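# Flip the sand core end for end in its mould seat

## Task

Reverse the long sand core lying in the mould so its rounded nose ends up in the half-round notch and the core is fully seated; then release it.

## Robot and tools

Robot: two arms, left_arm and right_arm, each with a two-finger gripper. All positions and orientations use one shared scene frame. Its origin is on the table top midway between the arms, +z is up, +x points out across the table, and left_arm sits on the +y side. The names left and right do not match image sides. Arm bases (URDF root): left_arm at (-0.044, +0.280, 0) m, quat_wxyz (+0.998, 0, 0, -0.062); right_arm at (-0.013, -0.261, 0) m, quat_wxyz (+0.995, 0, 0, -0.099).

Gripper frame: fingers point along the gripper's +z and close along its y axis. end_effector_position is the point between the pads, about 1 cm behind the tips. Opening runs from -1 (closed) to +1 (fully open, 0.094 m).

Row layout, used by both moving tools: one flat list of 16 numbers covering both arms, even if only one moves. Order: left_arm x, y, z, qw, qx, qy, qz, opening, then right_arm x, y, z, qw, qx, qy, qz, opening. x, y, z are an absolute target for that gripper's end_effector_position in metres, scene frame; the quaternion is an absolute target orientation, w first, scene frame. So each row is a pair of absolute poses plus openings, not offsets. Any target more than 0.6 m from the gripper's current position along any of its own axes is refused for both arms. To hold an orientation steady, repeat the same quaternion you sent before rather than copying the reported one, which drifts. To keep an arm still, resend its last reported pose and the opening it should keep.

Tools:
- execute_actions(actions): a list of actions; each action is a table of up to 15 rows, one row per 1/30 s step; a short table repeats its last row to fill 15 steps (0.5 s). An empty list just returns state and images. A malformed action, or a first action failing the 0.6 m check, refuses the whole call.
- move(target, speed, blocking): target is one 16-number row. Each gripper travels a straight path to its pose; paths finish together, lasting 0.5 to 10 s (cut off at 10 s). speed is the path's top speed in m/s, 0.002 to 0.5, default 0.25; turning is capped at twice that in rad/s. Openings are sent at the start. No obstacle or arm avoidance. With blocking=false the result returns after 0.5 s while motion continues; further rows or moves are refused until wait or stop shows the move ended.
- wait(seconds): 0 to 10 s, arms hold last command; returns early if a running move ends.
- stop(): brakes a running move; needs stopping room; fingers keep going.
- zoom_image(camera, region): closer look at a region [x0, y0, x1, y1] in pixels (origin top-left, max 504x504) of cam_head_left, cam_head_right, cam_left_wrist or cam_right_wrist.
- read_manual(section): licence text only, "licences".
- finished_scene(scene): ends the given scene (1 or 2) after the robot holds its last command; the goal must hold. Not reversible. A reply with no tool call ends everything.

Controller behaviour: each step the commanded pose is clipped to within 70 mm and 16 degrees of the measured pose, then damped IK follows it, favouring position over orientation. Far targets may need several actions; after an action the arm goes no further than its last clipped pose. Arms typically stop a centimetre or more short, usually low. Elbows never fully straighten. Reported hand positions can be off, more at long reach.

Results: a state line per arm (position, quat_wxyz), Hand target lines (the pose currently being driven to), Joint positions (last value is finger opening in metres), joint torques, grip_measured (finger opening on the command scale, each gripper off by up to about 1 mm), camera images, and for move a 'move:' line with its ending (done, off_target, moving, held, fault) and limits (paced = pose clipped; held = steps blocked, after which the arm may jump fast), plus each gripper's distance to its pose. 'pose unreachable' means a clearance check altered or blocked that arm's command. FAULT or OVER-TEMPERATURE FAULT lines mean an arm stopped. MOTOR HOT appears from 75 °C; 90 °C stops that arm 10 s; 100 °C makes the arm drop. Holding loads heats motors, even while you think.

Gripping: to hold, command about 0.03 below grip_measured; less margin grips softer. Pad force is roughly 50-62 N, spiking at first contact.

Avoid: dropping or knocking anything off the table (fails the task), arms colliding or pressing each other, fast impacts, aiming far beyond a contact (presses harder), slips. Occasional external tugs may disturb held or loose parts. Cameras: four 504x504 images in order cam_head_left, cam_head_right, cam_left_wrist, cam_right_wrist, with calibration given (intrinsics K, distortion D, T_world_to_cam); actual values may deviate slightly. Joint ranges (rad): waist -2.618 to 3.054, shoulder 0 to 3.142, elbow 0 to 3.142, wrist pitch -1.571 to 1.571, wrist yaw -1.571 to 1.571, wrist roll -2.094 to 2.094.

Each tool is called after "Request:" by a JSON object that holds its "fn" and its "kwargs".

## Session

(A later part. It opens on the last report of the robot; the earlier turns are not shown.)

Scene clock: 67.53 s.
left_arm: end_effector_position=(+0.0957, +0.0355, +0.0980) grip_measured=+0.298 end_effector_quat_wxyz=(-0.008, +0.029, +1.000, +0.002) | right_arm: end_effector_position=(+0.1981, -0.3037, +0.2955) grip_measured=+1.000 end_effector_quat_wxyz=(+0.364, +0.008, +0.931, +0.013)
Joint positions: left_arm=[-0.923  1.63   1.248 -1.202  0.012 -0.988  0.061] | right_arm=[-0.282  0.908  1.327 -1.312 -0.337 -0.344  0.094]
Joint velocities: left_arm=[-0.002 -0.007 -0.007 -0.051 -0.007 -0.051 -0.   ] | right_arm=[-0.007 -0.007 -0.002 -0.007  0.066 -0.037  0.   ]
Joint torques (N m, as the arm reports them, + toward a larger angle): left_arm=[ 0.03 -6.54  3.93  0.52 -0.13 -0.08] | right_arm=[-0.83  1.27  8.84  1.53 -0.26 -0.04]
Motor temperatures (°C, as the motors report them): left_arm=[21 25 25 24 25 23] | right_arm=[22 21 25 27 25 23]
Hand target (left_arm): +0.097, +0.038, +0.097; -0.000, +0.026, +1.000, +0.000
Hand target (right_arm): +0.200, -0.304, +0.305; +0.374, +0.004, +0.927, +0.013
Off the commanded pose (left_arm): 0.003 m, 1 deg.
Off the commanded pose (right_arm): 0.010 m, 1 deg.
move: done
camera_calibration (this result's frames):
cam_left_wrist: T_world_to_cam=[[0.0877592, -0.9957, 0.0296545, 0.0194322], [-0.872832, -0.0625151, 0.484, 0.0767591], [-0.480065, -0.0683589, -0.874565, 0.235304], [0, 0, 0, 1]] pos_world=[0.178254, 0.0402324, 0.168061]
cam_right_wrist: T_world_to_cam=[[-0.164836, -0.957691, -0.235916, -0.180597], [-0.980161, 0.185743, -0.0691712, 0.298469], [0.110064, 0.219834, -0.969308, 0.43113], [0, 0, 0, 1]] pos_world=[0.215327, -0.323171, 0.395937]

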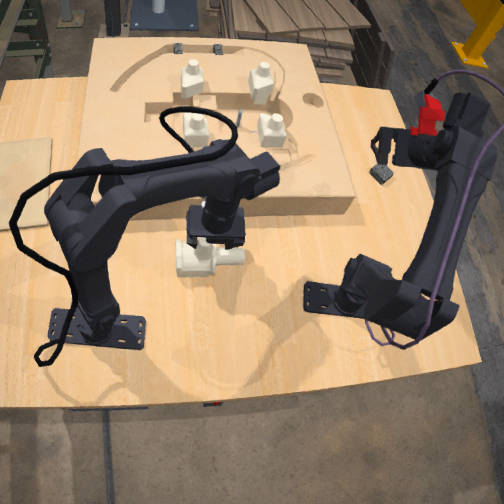

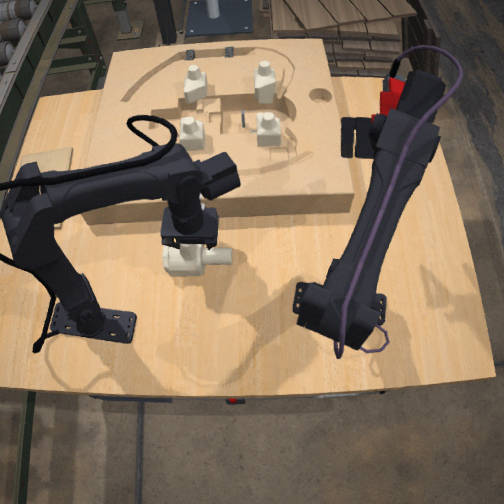

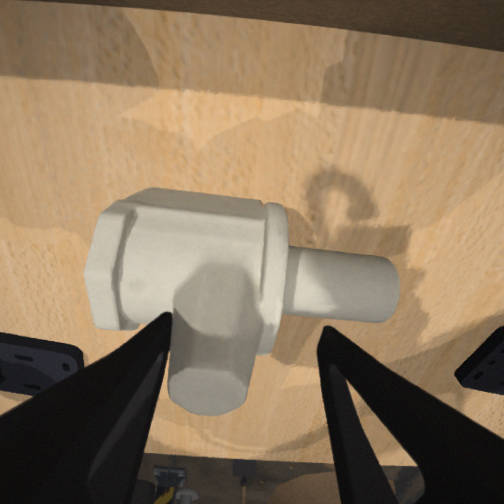

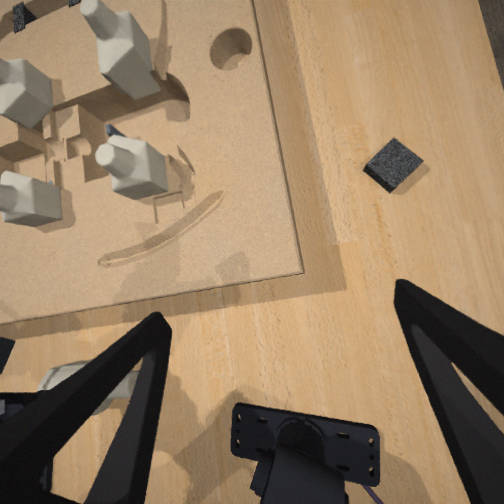

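Request:
{"fn": "move", "kwargs": {"target": [0.092,0.045,0.098,0.3255,0.0248,0.9452,-0.0085,0.5, 0.2,-0.304,0.305,0.374,0.004,0.927,0.013,1], "speed": 0.15}}

Scene clock: 70.80 s.
left_arm: end_effector_position=(+0.0895, +0.0429, +0.0922) grip_measured=+0.498 end_effector_quat_wxyz=(+0.309, +0.029, +0.951, +0.005) | right_arm: end_effector_position=(+0.1981, -0.3037, +0.2955) grip_measured=+1.000 end_effector_quat_wxyz=(+0.364, +0.008, +0.931, +0.013)
Joint positions: left_arm=[-1.329  1.457  0.916 -0.935 -0.622 -1.361  0.07 ] | right_arm=[-0.282  0.908  1.327 -1.312 -0.337 -0.344  0.094]
Joint velocities: left_arm=[ 0.002 -0.002  0.007  0.051 -0.022  0.081  0.   ] | right_arm=[ 0.002 -0.002  0.002  0.007 -0.007 -0.007  0.   ]
Joint torques (N m, as the arm reports them, + toward a larger angle): left_arm=[-0.7  -5.84  4.28  0.6  -0.67 -0.09] | right_arm=[-0.53  1.45  8.72  1.58 -0.24 -0.07]
Motor temperatures (°C, as the motors report them): left_arm=[21 25 25 24 25 23] | right_arm=[22 21 25 27 25 23]
Hand target (left_arm): +0.091, +0.045, +0.097; +0.321, +0.026, +0.947, -0.003
Hand target (right_arm): +0.200, -0.304, +0.305; +0.374, +0.004, +0.927, +0.013
Off the commanded pose (left_arm): 0.007 m, 3 deg.
Off the commanded pose (right_arm): 0.010 m, 1 deg.
move: off_target (left_arm)
camera_calibration (this result's frames):
cam_left_wrist: T_world_to_cam=[[0.0451921, -0.995153, 0.0873365, 0.0260658], [-0.988861, -0.0569739, -0.137503, 0.142066], [0.141812, -0.0801497, -0.986643, 0.182924], [0, 0, 0, 1]] pos_world=[0.113365, 0.0486948, 0.197739]
cam_right_wrist: T_world_to_cam=[[-0.164836, -0.957691, -0.235916, -0.180597], [-0.980161, 0.185743, -0.0691712, 0.298469], [0.110064, 0.219834, -0.969308, 0.43113], [0, 0, 0, 1]] pos_world=[0.215327, -0.323171, 0.395937]

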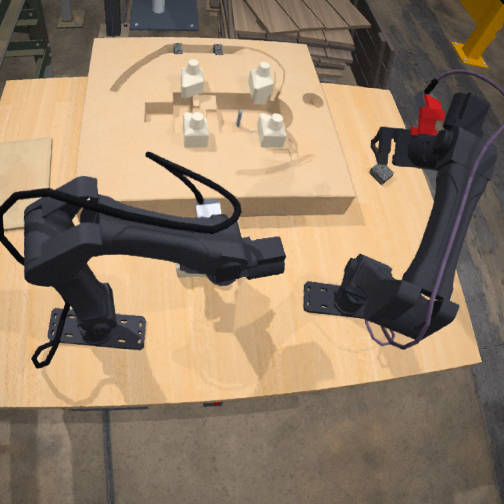

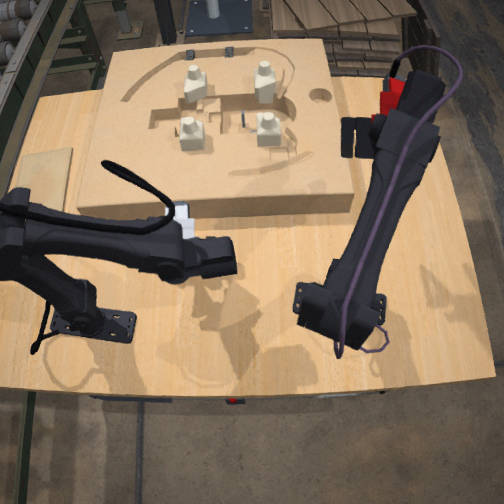

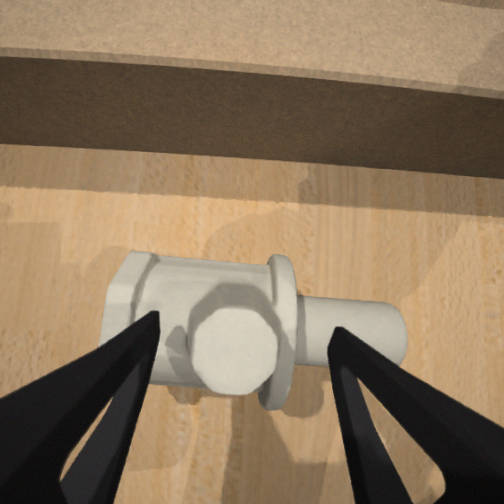

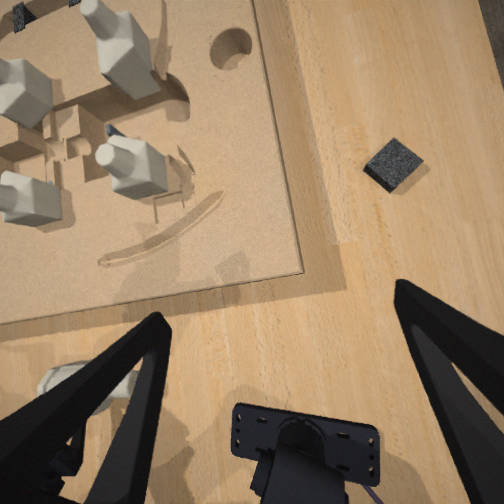

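Request:
{"fn": "move", "kwargs": {"target": [0.092,0.045,0.098,0.3255,0.0248,0.9452,-0.0085,-0.45, 0.2,-0.304,0.305,0.374,0.004,0.927,0.013,1], "speed": 0.05}}

Scene clock: 71.80 s.
left_arm: end_effector_position=(+0.0896, +0.0437, +0.0923) grip_measured=-0.086 end_effector_quat_wxyz=(+0.310, +0.027, +0.950, +0.006) | right_arm: end_effector_position=(+0.1981, -0.3037, +0.2955) grip_measured=+1.000 end_effector_quat_wxyz=(+0.364, +0.008, +0.931, +0.013)
Joint positions: left_arm=[-1.329  1.457  0.916 -0.938 -0.624 -1.364  0.043] | right_arm=[-0.282  0.908  1.327 -1.312 -0.337 -0.344  0.094]
Joint velocities: left_arm=[-0.012 -0.002 -0.007  0.037  0.007  0.007 -0.001] | right_arm=[ 0.007 -0.012  0.007 -0.022 -0.007  0.037  0.   ]
Joint torques (N m, as the arm reports them, + toward a larger angle): left_arm=[-0.62 -6.35  3.8   0.71 -0.76  0.01] | right_arm=[-0.77  1.29  8.83  1.54 -0.26 -0.08]
Motor temperatures (°C, as the motors report them): left_arm=[21 25 25 24 25 23] | right_arm=[22 21 25 27 25 23]
Hand target (left_arm): +0.092, +0.045, +0.098; +0.325, +0.025, +0.945, -0.008
Hand target (right_arm): +0.200, -0.304, +0.305; +0.374, +0.004, +0.927, +0.013
Off the commanded pose (left_arm): 0.006 m, 3 deg.
Off the commanded pose (right_arm): 0.010 m, 1 deg.
move: off_target (left_arm)
camera_calibration (this result's frames):
cam_left_wrist: T_world_to_cam=[[0.0480034, -0.995153, 0.085825, 0.0267072], [-0.988542, -0.0596431, -0.138662, 0.142446], [0.143109, -0.0781854, -0.986614, 0.182851], [0, 0, 0, 1]] pos_world=[0.113365, 0.04937, 0.197863]
cam_right_wrist: T_world_to_cam=[[-0.164836, -0.957691, -0.235916, -0.180597], [-0.980161, 0.185743, -0.0691712, 0.298469], [0.110064, 0.219834, -0.969308, 0.43113], [0, 0, 0, 1]] pos_world=[0.215327, -0.323171, 0.395937]

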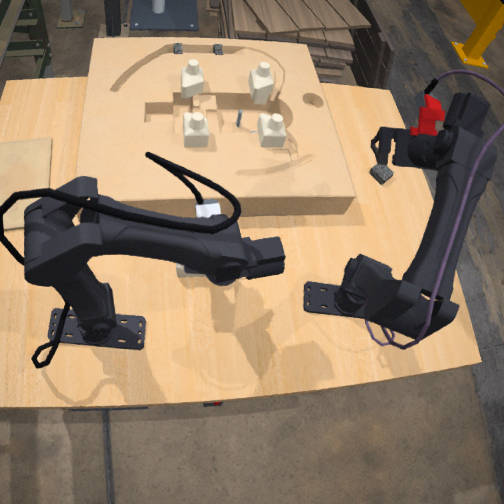

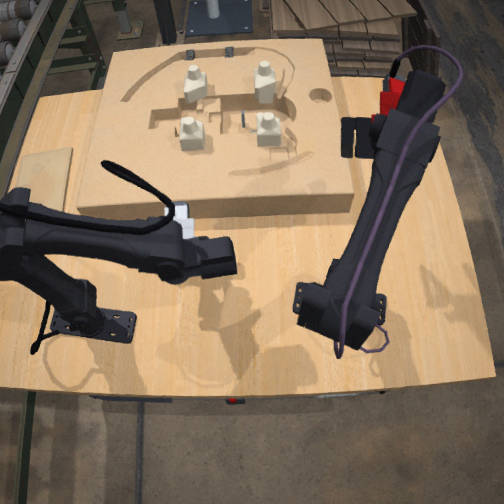

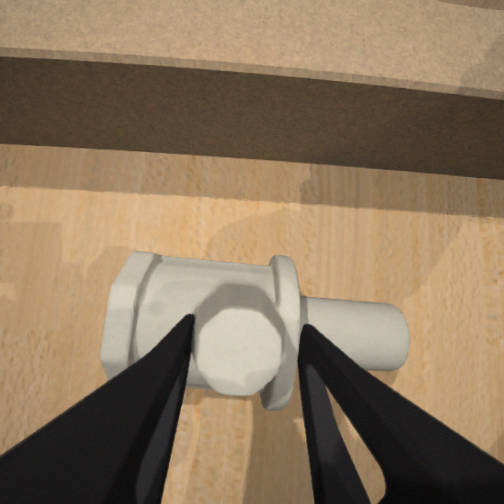

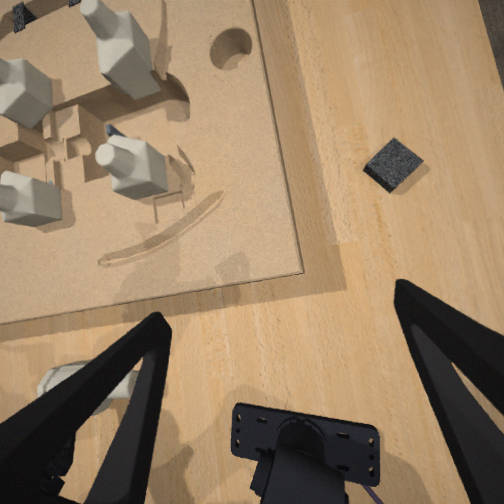

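Request:
{"fn": "move", "kwargs": {"target": [0.092,0.045,0.098,0.3255,0.0248,0.9452,-0.0085,0.3, 0.2,-0.304,0.305,0.374,0.004,0.927,0.013,1], "speed": 0.05}}

Request:
{"fn": "move", "kwargs": {"target": [0.095,0.046,0.109,0.3255,0.0248,0.9452,-0.0085,0.3, 0.2,-0.304,0.305,0.374,0.004,0.927,0.013,1], "speed": 0.05}}

Scene clock: 72.80 s.
left_arm: end_effector_position=(+0.0909, +0.0408, +0.0933) grip_measured=+0.298 end_effector_quat_wxyz=(+0.314, +0.025, +0.949, +0.000) | right_arm: end_effector_position=(+0.1981, -0.3037, +0.2955) grip_measured=+1.000 end_effector_quat_wxyz=(+0.364, +0.008, +0.931, +0.013)
Joint positions: left_arm=[-1.329  1.457  0.916 -0.924 -0.631 -1.364  0.061] | right_arm=[-0.282  0.908  1.327 -1.312 -0.337 -0.344  0.094]
Joint velocities: left_arm=[-0.002  0.002  0.002 -0.037 -0.081  0.051 -0.001] | right_arm=[-0.002 -0.027 -0.007 -0.007 -0.022  0.037  0.   ]
Joint torques (N m, as the arm reports them, + toward a larger angle): left_arm=[-0.59 -6.44  3.7   0.59 -0.68 -0.01] | right_arm=[-0.89  1.21  8.72  1.52 -0.19 -0.07]
Motor temperatures (°C, as the motors report them): left_arm=[21 25 25 24 25 23] | right_arm=[22 21 25 27 25 23]
Hand target (left_arm): +0.092, +0.045, +0.098; +0.325, +0.025, +0.945, -0.008
Hand target (right_arm): +0.200, -0.304, +0.305; +0.374, +0.004, +0.927, +0.013
Off the commanded pose (left_arm): 0.006 m, 2 deg.
Off the commanded pose (right_arm): 0.010 m, 1 deg.
move: done
camera_calibration (this result's frames):
cam_left_wrist: T_world_to_cam=[[0.0478907, -0.99386, 0.0997421, 0.0223408], [-0.987289, -0.0622499, -0.146235, 0.144442], [0.151546, -0.091471, -0.984209, 0.18299], [0, 0, 0, 1]] pos_world=[0.113805, 0.0479334, 0.198995]
cam_right_wrist: T_world_to_cam=[[-0.164836, -0.957691, -0.235916, -0.180597], [-0.980161, 0.185743, -0.0691712, 0.298469], [0.110064, 0.219834, -0.969308, 0.43113], [0, 0, 0, 1]] pos_world=[0.215327, -0.323171, 0.395937]

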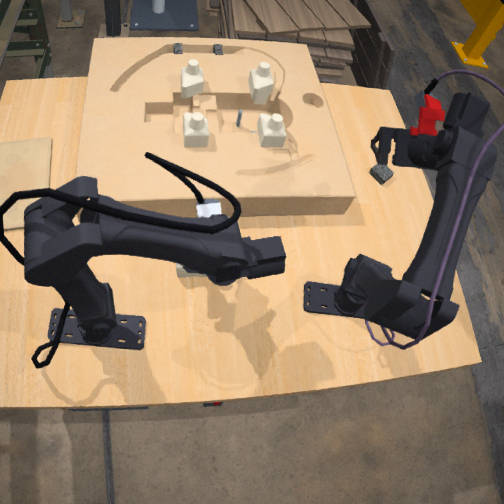

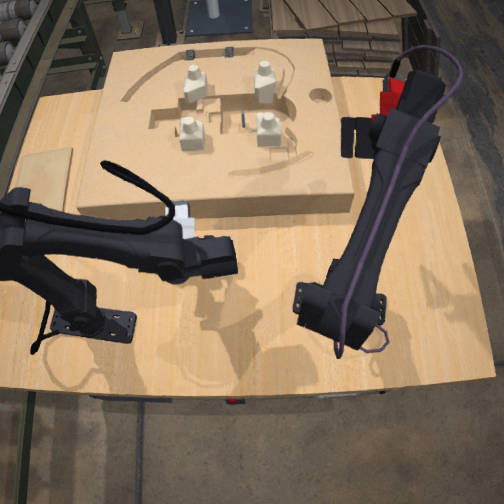

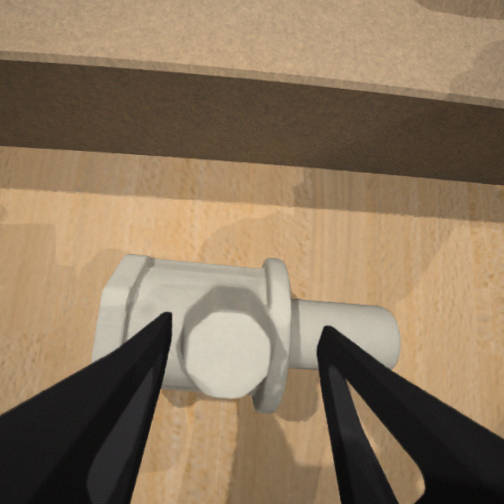

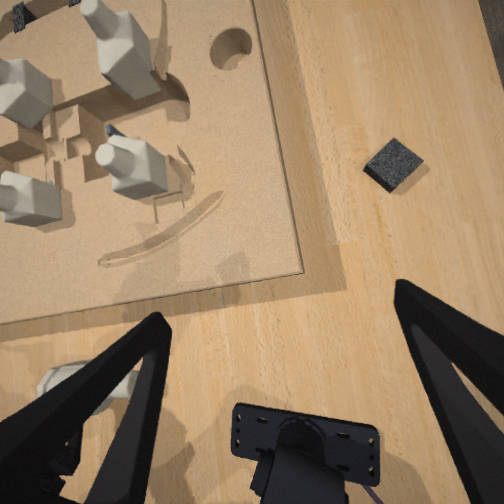

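Scene clock: 73.57 s.
left_arm: end_effector_position=(+0.0907, +0.0429, +0.0996) grip_measured=+0.298 end_effector_quat_wxyz=(+0.315, +0.028, +0.949, -0.005) | right_arm: end_effector_position=(+0.1981, -0.3037, +0.2955) grip_measured=+1.000 end_effector_quat_wxyz=(+0.364, +0.008, +0.931, +0.013)
Joint positions: left_arm=[-1.329  1.429  0.916 -0.936 -0.631 -1.353  0.061] | right_arm=[-0.282  0.908  1.327 -1.312 -0.337 -0.344  0.094]
Joint velocities: left_arm=[ 0.002 -0.017  0.002 -0.022  0.022  0.007  0.001] | right_arm=[-0.012 -0.007  0.002  0.007 -0.037  0.007  0.   ]
Joint torques (N m, as the arm reports them, + toward a larger angle): left_arm=[ 0.67 -5.71  6.27  0.45 -0.62  0.05] | right_arm=[-0.69  1.31  8.86  1.56 -0.24 -0.1 ]
Motor temperatures (°C, as the motors report them): left_arm=[21 25 25 24 25 23] | right_arm=[22 21 25 27 25 23]
Hand target (left_arm): +0.095, +0.046, +0.109; +0.326, +0.025, +0.945, -0.009
Hand target (right_arm): +0.200, -0.304, +0.305; +0.374, +0.004, +0.927, +0.013
Off the commanded pose (left_arm): 0.011 m, 1 deg.
Off the commanded pose (right_arm): 0.010 m, 1 deg.
move: off_target (left_arm)
camera_calibration (this result's frames):
cam_left_wrist: T_world_to_cam=[[0.0382476, -0.99339, 0.108227, 0.0237655], [-0.987473, -0.0541654, -0.148198, 0.14517], [0.15308, -0.101203, -0.983018, 0.189565], [0, 0, 0, 1]] pos_world=[0.113423, 0.050656, 0.205287]
cam_right_wrist: T_world_to_cam=[[-0.164836, -0.957691, -0.235916, -0.180597], [-0.980161, 0.185743, -0.0691712, 0.298469], [0.110064, 0.219834, -0.969308, 0.43113], [0, 0, 0, 1]] pos_world=[0.215327, -0.323171, 0.395937]

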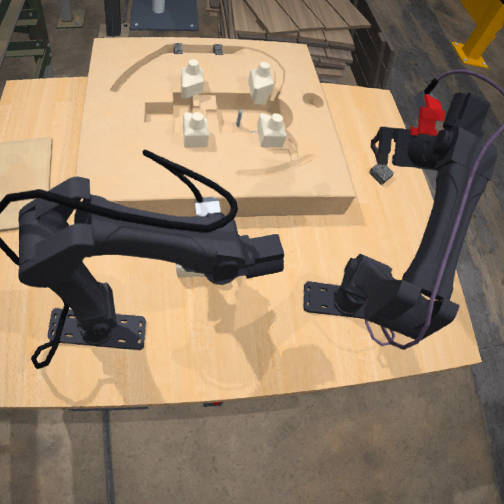

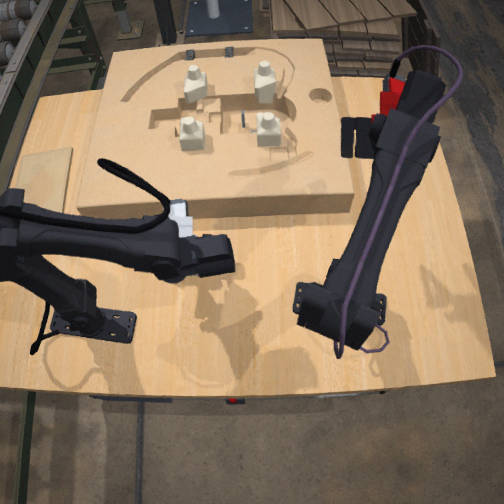

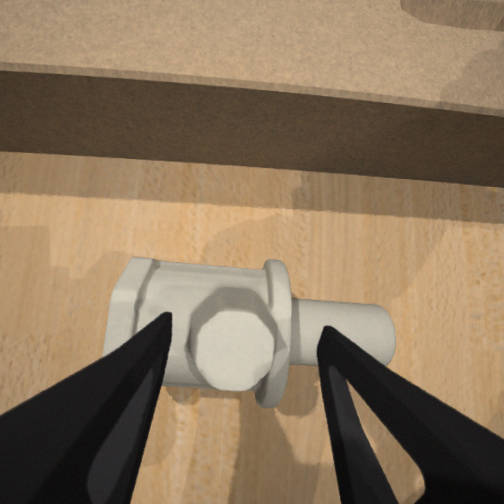

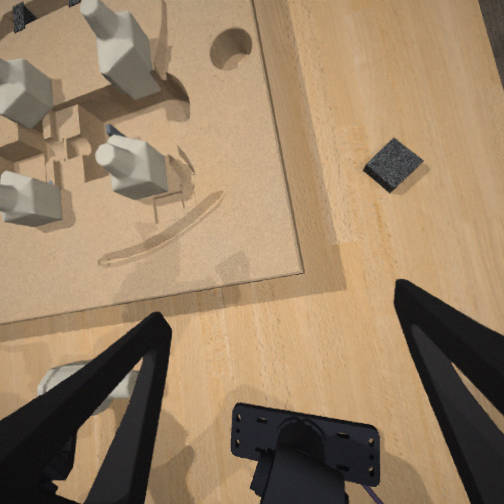

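Use execute_actions to close while holding the same target.

Request:
{"fn": "execute_actions", "kwargs": {"actions": [[[0.095,0.046,0.109,0.3255,0.0248,0.9452,-0.0085,-0.45, 0.2,-0.304,0.305,0.374,0.004,0.927,0.013,1]],[[0.095,0.046,0.109,0.3255,0.0248,0.9452,-0.0085,-0.45, 0.2,-0.304,0.305,0.374,0.004,0.927,0.013,1]]]}}

Scene clock: 74.70 s.
left_arm: end_effector_position=(+0.0909, +0.0457, +0.0994) grip_measured=-0.301 end_effector_quat_wxyz=(+0.315, +0.030, +0.949, +0.001) | right_arm: end_effector_position=(+0.1981, -0.3037, +0.2955) grip_measured=+1.000 end_effector_quat_wxyz=(+0.364, +0.008, +0.931, +0.013)
Joint positions: left_arm=[-1.327  1.429  0.916 -0.949 -0.632 -1.352  0.033] | right_arm=[-0.282  0.908  1.327 -1.312 -0.337 -0.344  0.094]
Joint velocities: left_arm=[-0.012 -0.002 -0.007 -0.007  0.037  0.037  0.   ] | right_arm=[ 0.002 -0.012 -0.017  0.037 -0.007 -0.037  0.   ]
Joint torques (N m, as the arm reports them, + toward a larger angle): left_arm=[ 0.48 -5.62  6.36  0.54 -0.65  0.03] | right_arm=[-0.85  1.26  8.8   1.55 -0.25 -0.08]
Motor temperatures (°C, as the motors report them): left_arm=[21 25 25 24 25 23] | right_arm=[22 21 25 27 25 23]
Hand target (left_arm): +0.095, +0.046, +0.109; +0.326, +0.025, +0.945, -0.008
Hand target (right_arm): +0.200, -0.304, +0.305; +0.374, +0.004, +0.927, +0.013
Off the commanded pose (left_arm): 0.010 m, 2 deg.
Off the commanded pose (right_arm): 0.010 m, 1 deg.
camera_calibration (this result's frames):
cam_left_wrist: T_world_to_cam=[[0.0389502, -0.994699, 0.0951703, 0.0279102], [-0.987432, -0.0529142, -0.148923, 0.145478], [0.153169, -0.0881736, -0.984258, 0.189201], [0, 0, 0, 1]] pos_world=[0.113582, 0.0521426, 0.205232]
cam_right_wrist: T_world_to_cam=[[-0.164836, -0.957691, -0.235916, -0.180597], [-0.980161, 0.185743, -0.0691712, 0.298469], [0.110064, 0.219834, -0.969308, 0.43113], [0, 0, 0, 1]] pos_world=[0.215327, -0.323171, 0.395937]

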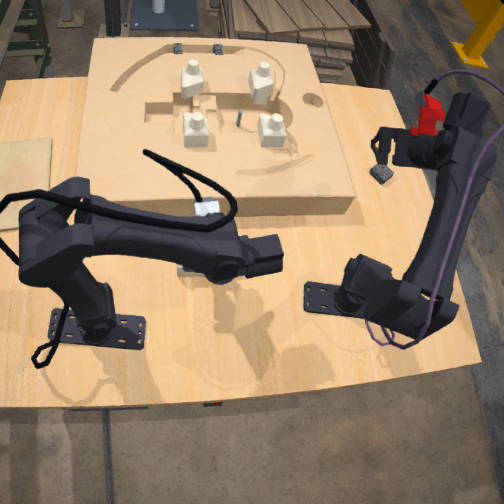

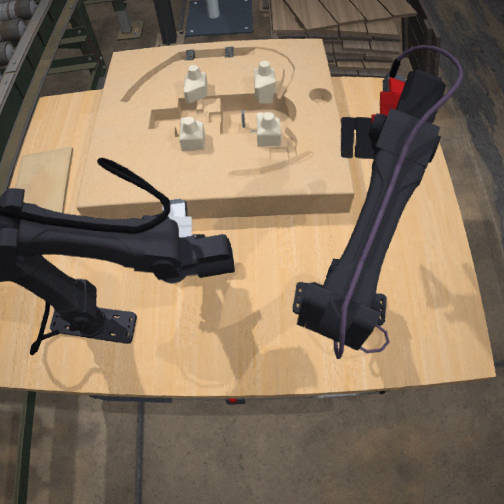

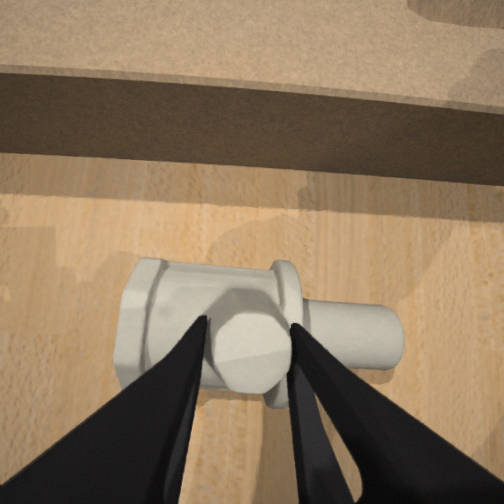

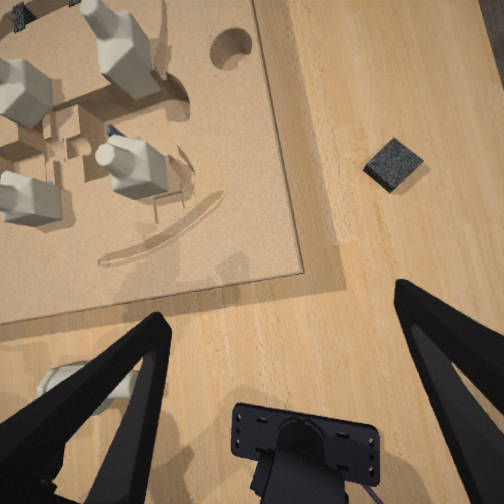

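Request:
{"fn": "move", "kwargs": {"target": [0.10,0.06,0.27,0.335,0.0248,0.942,-0.0085,-0.45, 0.2,-0.304,0.305,0.374,0.004,0.927,0.013,1], "speed": 0.12}}

Request:
{"fn": "move", "kwargs": {"target": [0.47,0.25,0.285,0.39,0.0241,0.9204,-0.0102,-0.45, 0.2,-0.304,0.305,0.374,0.004,0.927,0.013,1], "speed": 0.15}}

Scene clock: 78.50 s.
left_arm: end_effector_position=(+0.0843, +0.0621, +0.2425) grip_measured=-0.301 end_effector_quat_wxyz=(+0.291, +0.039, +0.956, +0.007) | right_arm: end_effector_position=(+0.1981, -0.3037, +0.2955) grip_measured=+1.000 end_effector_quat_wxyz=(+0.364, +0.008, +0.931, +0.013)
Joint positions: left_arm=[-1.316  1.393  1.484 -1.564 -0.582 -1.327  0.033] | right_arm=[-0.282  0.908  1.327 -1.312 -0.337 -0.344  0.094]
Joint velocities: left_arm=[-0.032 -0.012 -0.012 -0.007  0.037 -0.037 -0.   ] | right_arm=[ 0.012  0.007  0.002  0.066 -0.022  0.066  0.   ]
Joint torques (N m, as the arm reports them, + toward a larger angle): left_arm=[ 0.72 -5.13 10.    0.49 -1.49  0.07] | right_arm=[-0.91  1.12  8.82  1.53 -0.26 -0.09]
Motor temperatures (°C, as the motors report them): left_arm=[21 25 25 24 25 23] | right_arm=[22 21 26 27 25 23]
Hand target (left_arm): +0.098, +0.065, +0.269; +0.335, +0.025, +0.942, -0.013
Hand target (right_arm): +0.200, -0.304, +0.305; +0.374, +0.004, +0.927, +0.013
Off the commanded pose (left_arm): 0.032 m, 6 deg.
Off the commanded pose (right_arm): 0.010 m, 1 deg.
joint sent to its limit (left arm) — the command would take joint 4 (wrist pitch) past its lower limit, so that joint was sent only as far as its limit.
move: off_target (left_arm)
camera_calibration (this result's frames):
cam_left_wrist: T_world_to_cam=[[0.0299838, -0.996784, 0.0743117, 0.0367487], [-0.994306, -0.0373496, -0.0998021, 0.14886], [0.102257, -0.0708961, -0.992228, 0.337574], [0, 0, 0, 1]] pos_world=[0.112391, 0.0661231, 0.347076]
cam_right_wrist: T_world_to_cam=[[-0.164836, -0.957691, -0.235916, -0.180597], [-0.980161, 0.185743, -0.0691712, 0.298469], [0.110064, 0.219834, -0.969308, 0.43113], [0, 0, 0, 1]] pos_world=[0.215327, -0.323171, 0.395937]

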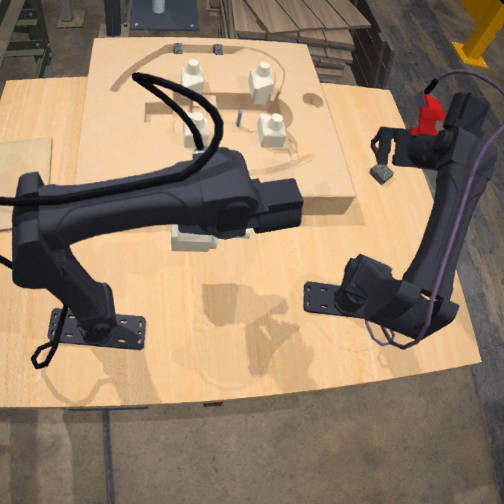

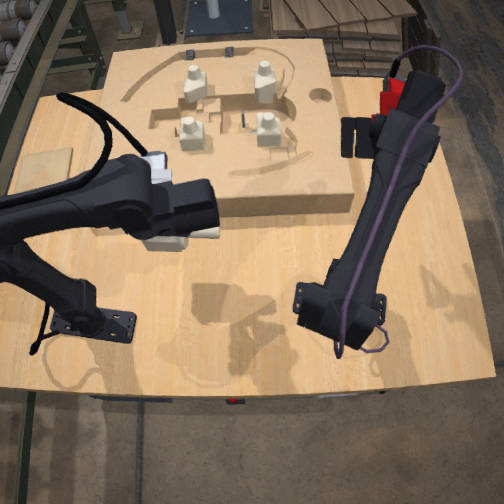

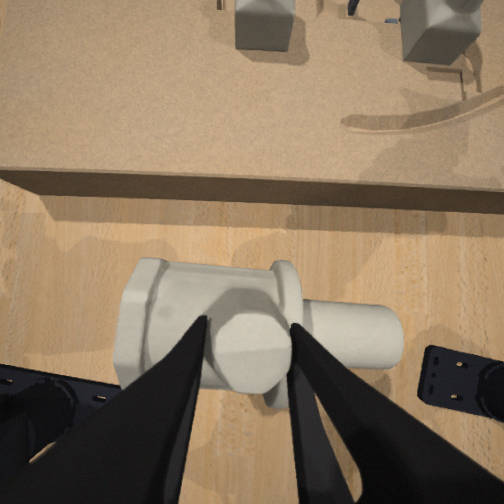

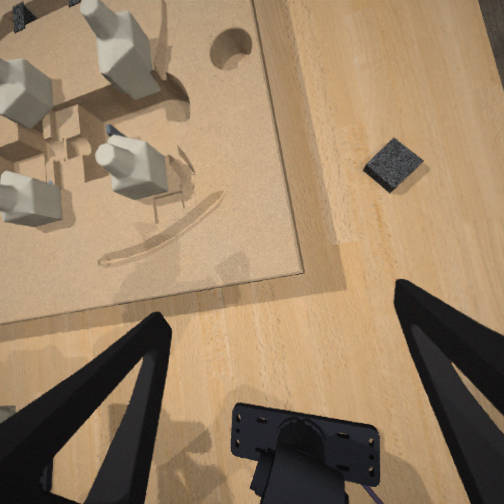

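Scene clock: 81.93 s.
left_arm: end_effector_position=(+0.4422, +0.2505, +0.2255) grip_measured=-0.301 end_effector_quat_wxyz=(+0.302, +0.030, +0.953, -0.000) | right_arm: end_effector_position=(+0.1981, -0.3037, +0.2955) grip_measured=+1.000 end_effector_quat_wxyz=(+0.364, +0.008, +0.931, +0.013)
Joint positions: left_arm=[ 0.053  1.875  1.867 -0.949 -0.022 -0.001  0.033] | right_arm=[-0.282  0.908  1.327 -1.312 -0.337 -0.344  0.094]
Joint velocities: left_arm=[ 0.002 -0.002 -0.002 -0.007  0.051 -0.022  0.001] | right_arm=[-0.022  0.002 -0.002 -0.007  0.022 -0.007  0.   ]
Joint torques (N m, as the arm reports them, + toward a larger angle): left_arm=[  0.2  -11.03  13.02   2.06  -0.04   0.07] | right_arm=[-0.94  1.22  8.89  1.51 -0.28 -0.03]
Motor temperatures (°C, as the motors report them): left_arm=[21 25 25 24 25 23] | right_arm=[22 21 26 27 25 23]
Hand target (left_arm): +0.462, +0.250, +0.292; +0.403, +0.030, +0.915, -0.003
Hand target (right_arm): +0.200, -0.304, +0.305; +0.374, +0.004, +0.927, +0.013
Off the commanded pose (left_arm): 0.066 m, 11 deg.
Off the commanded pose (right_arm): 0.010 m, 1 deg.
move: off_target (left_arm)
camera_calibration (this result's frames):
cam_left_wrist: T_world_to_cam=[[0.0413947, -0.994487, 0.096344, 0.204531], [-0.991034, -0.0531273, -0.12259, 0.517703], [0.127033, -0.0904056, -0.98777, 0.290399], [0, 0, 0, 1]] pos_world=[0.467705, 0.257161, 0.330607]
cam_right_wrist: T_world_to_cam=[[-0.164836, -0.957691, -0.235916, -0.180597], [-0.980161, 0.185743, -0.0691712, 0.298469], [0.110064, 0.219834, -0.969308, 0.43113], [0, 0, 0, 1]] pos_world=[0.215327, -0.323171, 0.395937]

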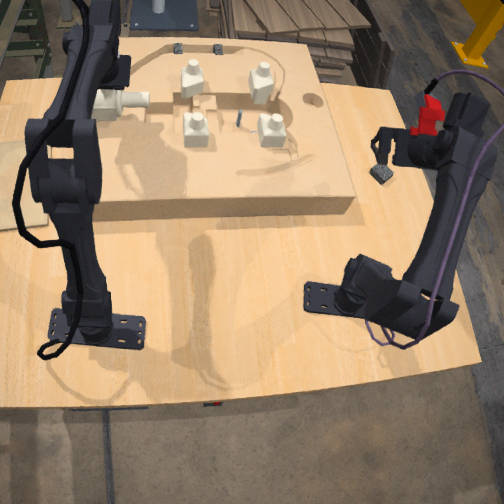

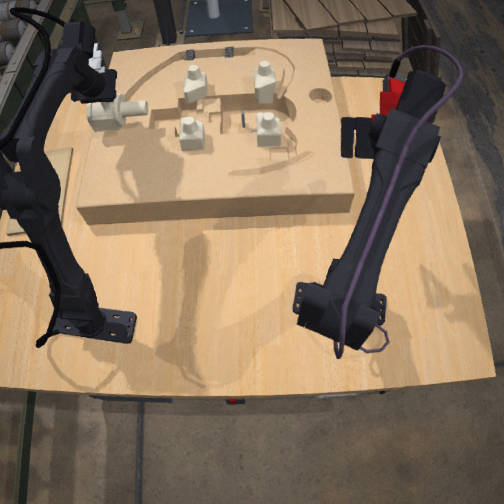

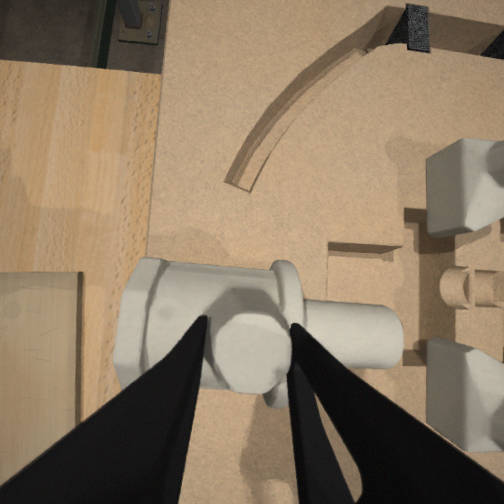

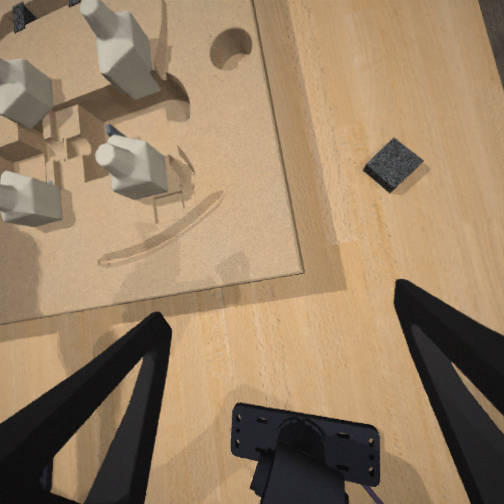

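Request:
{"fn": "execute_actions", "kwargs": {"actions": [[[0.475,0.25,0.288,0.40,0.0241,0.9162,-0.0102,-0.45, 0.2,-0.304,0.305,0.374,0.004,0.927,0.013,1]],[[0.485,0.25,0.285,0.40,0.0241,0.9162,-0.0102,-0.45, 0.2,-0.304,0.305,0.374,0.004,0.927,0.013,1]],[[0.49,0.25,0.283,0.40,0.0241,0.9162,-0.0102,-0.45, 0.2,-0.304,0.305,0.374,0.004,0.927,0.013,1]]]}}

Scene clock: 84.03 s.
left_arm: end_effector_position=(+0.4569, +0.2477, +0.2206) grip_measured=-0.301 end_effector_quat_wxyz=(+0.299, +0.031, +0.954, -0.005) | right_arm: end_effector_position=(+0.1981, -0.3037, +0.2955) grip_measured=+1.000 end_effector_quat_wxyz=(+0.364, +0.008, +0.931, +0.013)
Joint positions: left_arm=[ 0.053  1.942  1.942 -0.963 -0.012 -0.001  0.033] | right_arm=[-0.282  0.908  1.327 -1.312 -0.337 -0.344  0.094]
Joint velocities: left_arm=[ 0.022 -0.012 -0.002 -0.007 -0.022  0.037 -0.001] | right_arm=[ 0.007  0.007 -0.012 -0.022  0.051 -0.022  0.   ]
Joint torques (N m, as the arm reports them, + toward a larger angle): left_arm=[  0.9  -11.09  12.89   2.12   0.01  -0.04] | right_arm=[-0.76  1.35  8.93  1.55 -0.28 -0.07]
Motor temperatures (°C, as the motors report them): left_arm=[21 26 26 25 25 23] | right_arm=[22 21 26 27 25 23]
Hand target (left_arm): +0.479, +0.251, +0.286; +0.400, +0.025, +0.916, -0.008
Hand target (right_arm): +0.200, -0.304, +0.305; +0.374, +0.004, +0.927, +0.013
Off the commanded pose (left_arm): 0.071 m, 12 deg.
Off the commanded pose (right_arm): 0.010 m, 1 deg.
camera_calibration (this result's frames):
cam_left_wrist: T_world_to_cam=[[0.0364454, -0.993943, 0.103674, 0.202109], [-0.99216, -0.0483981, -0.115219, 0.529246], [0.119539, -0.0986623, -0.987915, 0.288923], [0, 0, 0, 1]] pos_world=[0.483193, 0.255005, 0.325457]
cam_right_wrist: T_world_to_cam=[[-0.164836, -0.957691, -0.235916, -0.180597], [-0.980161, 0.185743, -0.0691712, 0.298469], [0.110064, 0.219834, -0.969308, 0.43113], [0, 0, 0, 1]] pos_world=[0.215327, -0.323171, 0.395937]

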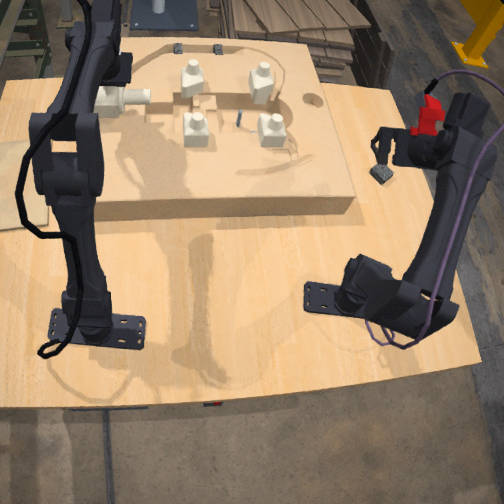

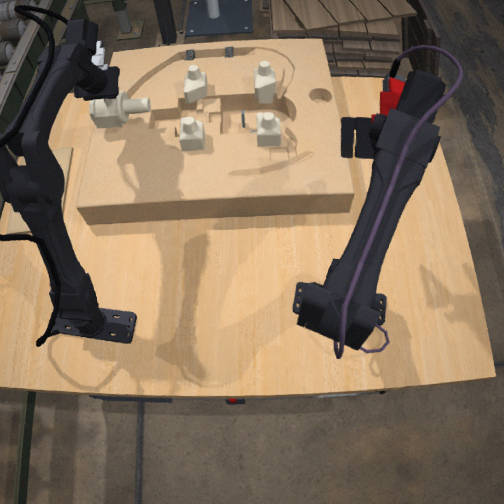

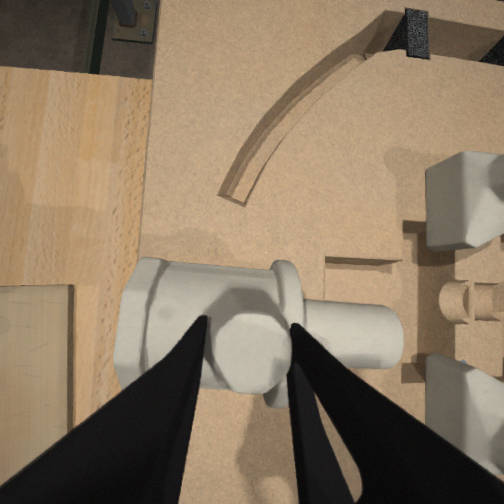

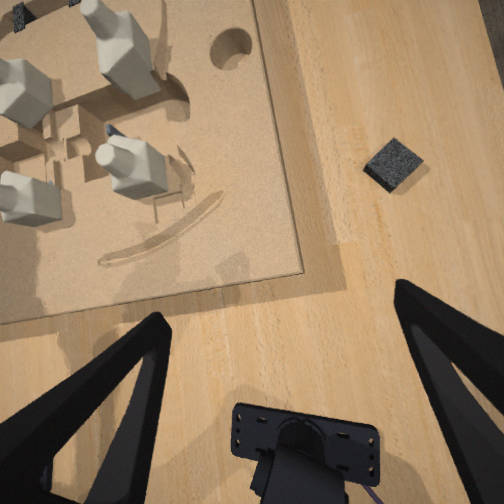

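Request:
{"fn": "execute_actions", "kwargs": {"actions": [[[0.495,0.235,0.285,0.40,0.0241,0.9162,-0.0102,-0.45, 0.2,-0.304,0.305,0.374,0.004,0.927,0.013,1]],[[0.495,0.22,0.285,0.40,0.0241,0.9162,-0.0102,-0.45, 0.2,-0.304,0.305,0.374,0.004,0.927,0.013,1]],[[0.495,0.205,0.285,0.40,0.0241,0.9162,-0.0102,-0.45, 0.2,-0.304,0.305,0.374,0.004,0.927,0.013,1]],[[0.495,0.19,0.285,0.40,0.0241,0.9162,-0.0102,-0.45, 0.2,-0.304,0.305,0.374,0.004,0.927,0.013,1]],[[0.495,0.175,0.285,0.40,0.0241,0.9162,-0.0102,-0.45, 0.2,-0.304,0.305,0.374,0.004,0.927,0.013,1]]]}}

Scene clock: 87.07 s.
left_arm: end_effector_position=(+0.4660, +0.1775, +0.2222) grip_measured=-0.301 end_effector_quat_wxyz=(+0.303, +0.038, +0.952, -0.001) | right_arm: end_effector_position=(+0.1981, -0.3037, +0.2955) grip_measured=+1.000 end_effector_quat_wxyz=(+0.364, +0.008, +0.931, +0.013)
Joint positions: left_arm=[-0.115  2.03   2.072 -1.006 -0.114 -0.124  0.033] | right_arm=[-0.282  0.908  1.327 -1.312 -0.337 -0.344  0.094]
Joint velocities: left_arm=[-0.007 -0.017 -0.012 -0.037 -0.037 -0.007  0.001] | right_arm=[ 0.002 -0.027  0.002  0.066  0.037 -0.007  0.   ]
Joint torques (N m, as the arm reports them, + toward a larger angle): left_arm=[ -0.11 -11.85  12.74   2.02  -0.4   -0.05] | right_arm=[-0.75  1.32  8.81  1.57 -0.29 -0.06]
Motor temperatures (°C, as the motors report them): left_arm=[21 26 26 26 25 23] | right_arm=[22 21 26 27 25 23]
Hand target (left_arm): +0.485, +0.177, +0.287; +0.399, +0.024, +0.917, -0.010
Hand target (right_arm): +0.200, -0.304, +0.305; +0.374, +0.004, +0.927, +0.013
Off the commanded pose (left_arm): 0.069 m, 12 deg.
Off the commanded pose (right_arm): 0.010 m, 1 deg.
camera_calibration (this result's frames):
cam_left_wrist: T_world_to_cam=[[0.0259393, -0.995424, 0.0919661, 0.139625], [-0.991506, -0.0373471, -0.124582, 0.534809], [0.127446, -0.0879534, -0.987938, 0.276991], [0, 0, 0, 1]] pos_world=[0.491343, 0.183322, 0.327437]
cam_right_wrist: T_world_to_cam=[[-0.164836, -0.957691, -0.235916, -0.180597], [-0.980161, 0.185743, -0.0691712, 0.298469], [0.110064, 0.219834, -0.969308, 0.43113], [0, 0, 0, 1]] pos_world=[0.215327, -0.323171, 0.395937]

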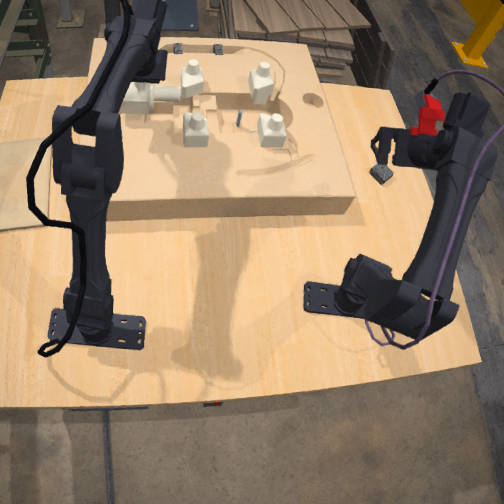

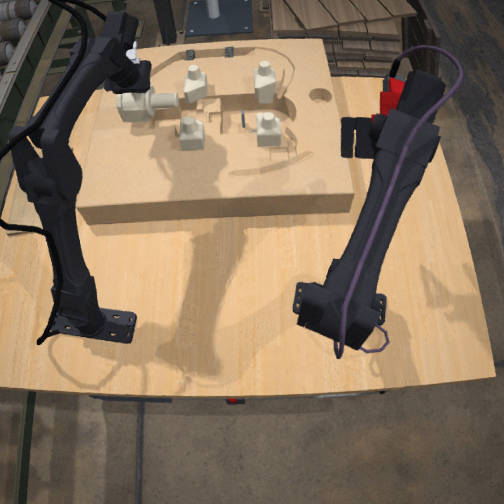

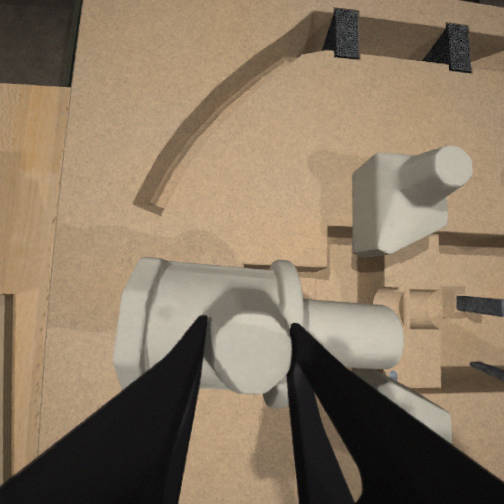

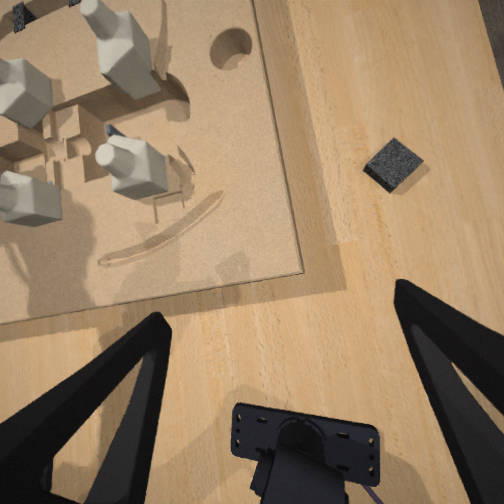

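Request:
{"fn": "execute_actions", "kwargs": {"actions": [[[0.505,0.165,0.285,0.40,0.0,0.9165,0,-0.45, 0.2,-0.304,0.305,0.374,0.004,0.927,0.013,1]],[[0.505,0.15,0.285,0.40,0.0,0.9165,0,-0.45, 0.2,-0.304,0.305,0.374,0.004,0.927,0.013,1]],[[0.505,0.135,0.285,0.40,0.0,0.9165,0,-0.45, 0.2,-0.304,0.305,0.374,0.004,0.927,0.013,1]]]}}

Scene clock: 89.13 s.
left_arm: end_effector_position=(+0.4790, +0.1370, +0.2201) grip_measured=-0.301 end_effector_quat_wxyz=(+0.304, +0.019, +0.952, +0.015) | right_arm: end_effector_position=(+0.1981, -0.3037, +0.2955) grip_measured=+1.000 end_effector_quat_wxyz=(+0.364, +0.008, +0.931, +0.013)
Joint positions: left_arm=[-0.213  2.172  2.285 -1.097 -0.209 -0.233  0.033] | right_arm=[-0.282  0.908  1.327 -1.312 -0.337 -0.344  0.094]
Joint velocities: left_arm=[ 0.007 -0.017 -0.007 -0.007  0.081 -0.007  0.001] | right_arm=[ 0.007  0.002 -0.007  0.007 -0.022  0.022  0.   ]
Joint torques (N m, as the arm reports them, + toward a larger angle): left_arm=[ -0.13 -12.98  12.48   1.96  -0.58  -0.04] | right_arm=[-0.71  1.36  8.67  1.56 -0.25 -0.02]
Motor temperatures (°C, as the motors report them): left_arm=[21 27 26 26 25 23] | right_arm=[22 21 26 27 25 23]
Hand target (left_arm): +0.495, +0.138, +0.286; +0.399, -0.001, +0.917, +0.000
Hand target (right_arm): +0.200, -0.304, +0.305; +0.374, +0.004, +0.927, +0.013
Off the commanded pose (left_arm): 0.070 m, 12 deg.
Off the commanded pose (right_arm): 0.010 m, 1 deg.
camera_calibration (this result's frames):
cam_left_wrist: T_world_to_cam=[[0.0695934, -0.994814, 0.0741812, 0.0820882], [-0.988483, -0.0787853, -0.129209, 0.551228], [0.134383, -0.0643348, -0.988839, 0.263348], [0, 0, 0, 1]] pos_world=[0.503777, 0.142034, 0.325542]
cam_right_wrist: T_world_to_cam=[[-0.164836, -0.957691, -0.235916, -0.180597], [-0.980161, 0.185743, -0.0691712, 0.298469], [0.110064, 0.219834, -0.969308, 0.43113], [0, 0, 0, 1]] pos_world=[0.215327, -0.323171, 0.395937]

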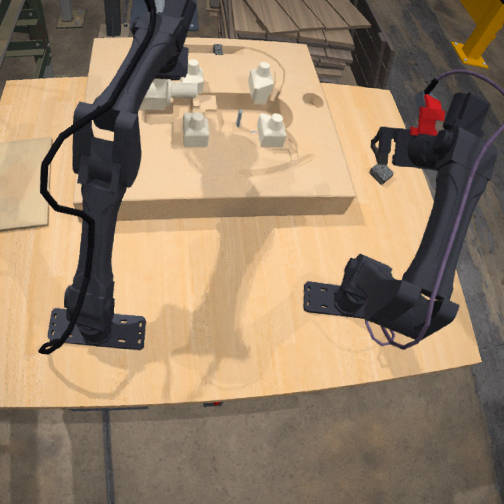

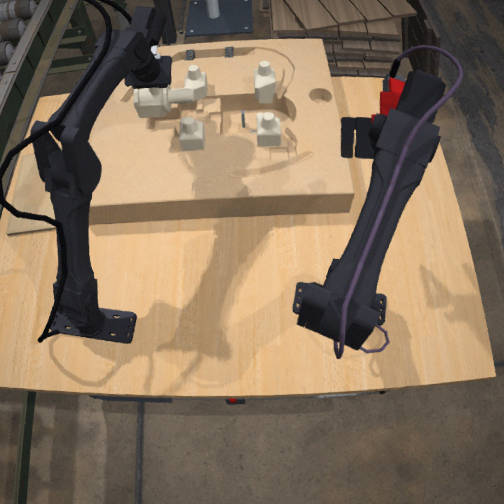

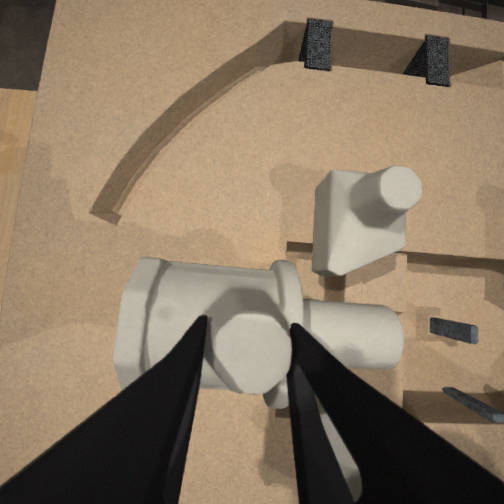

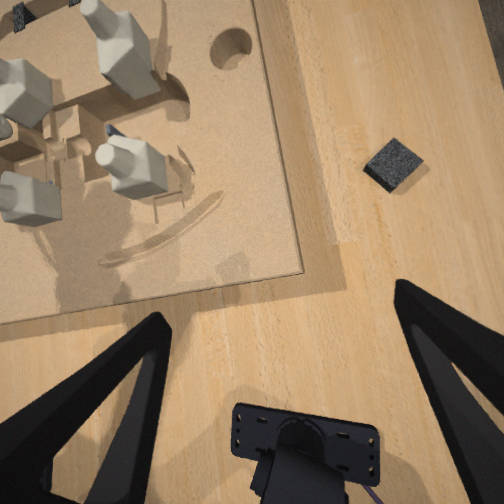

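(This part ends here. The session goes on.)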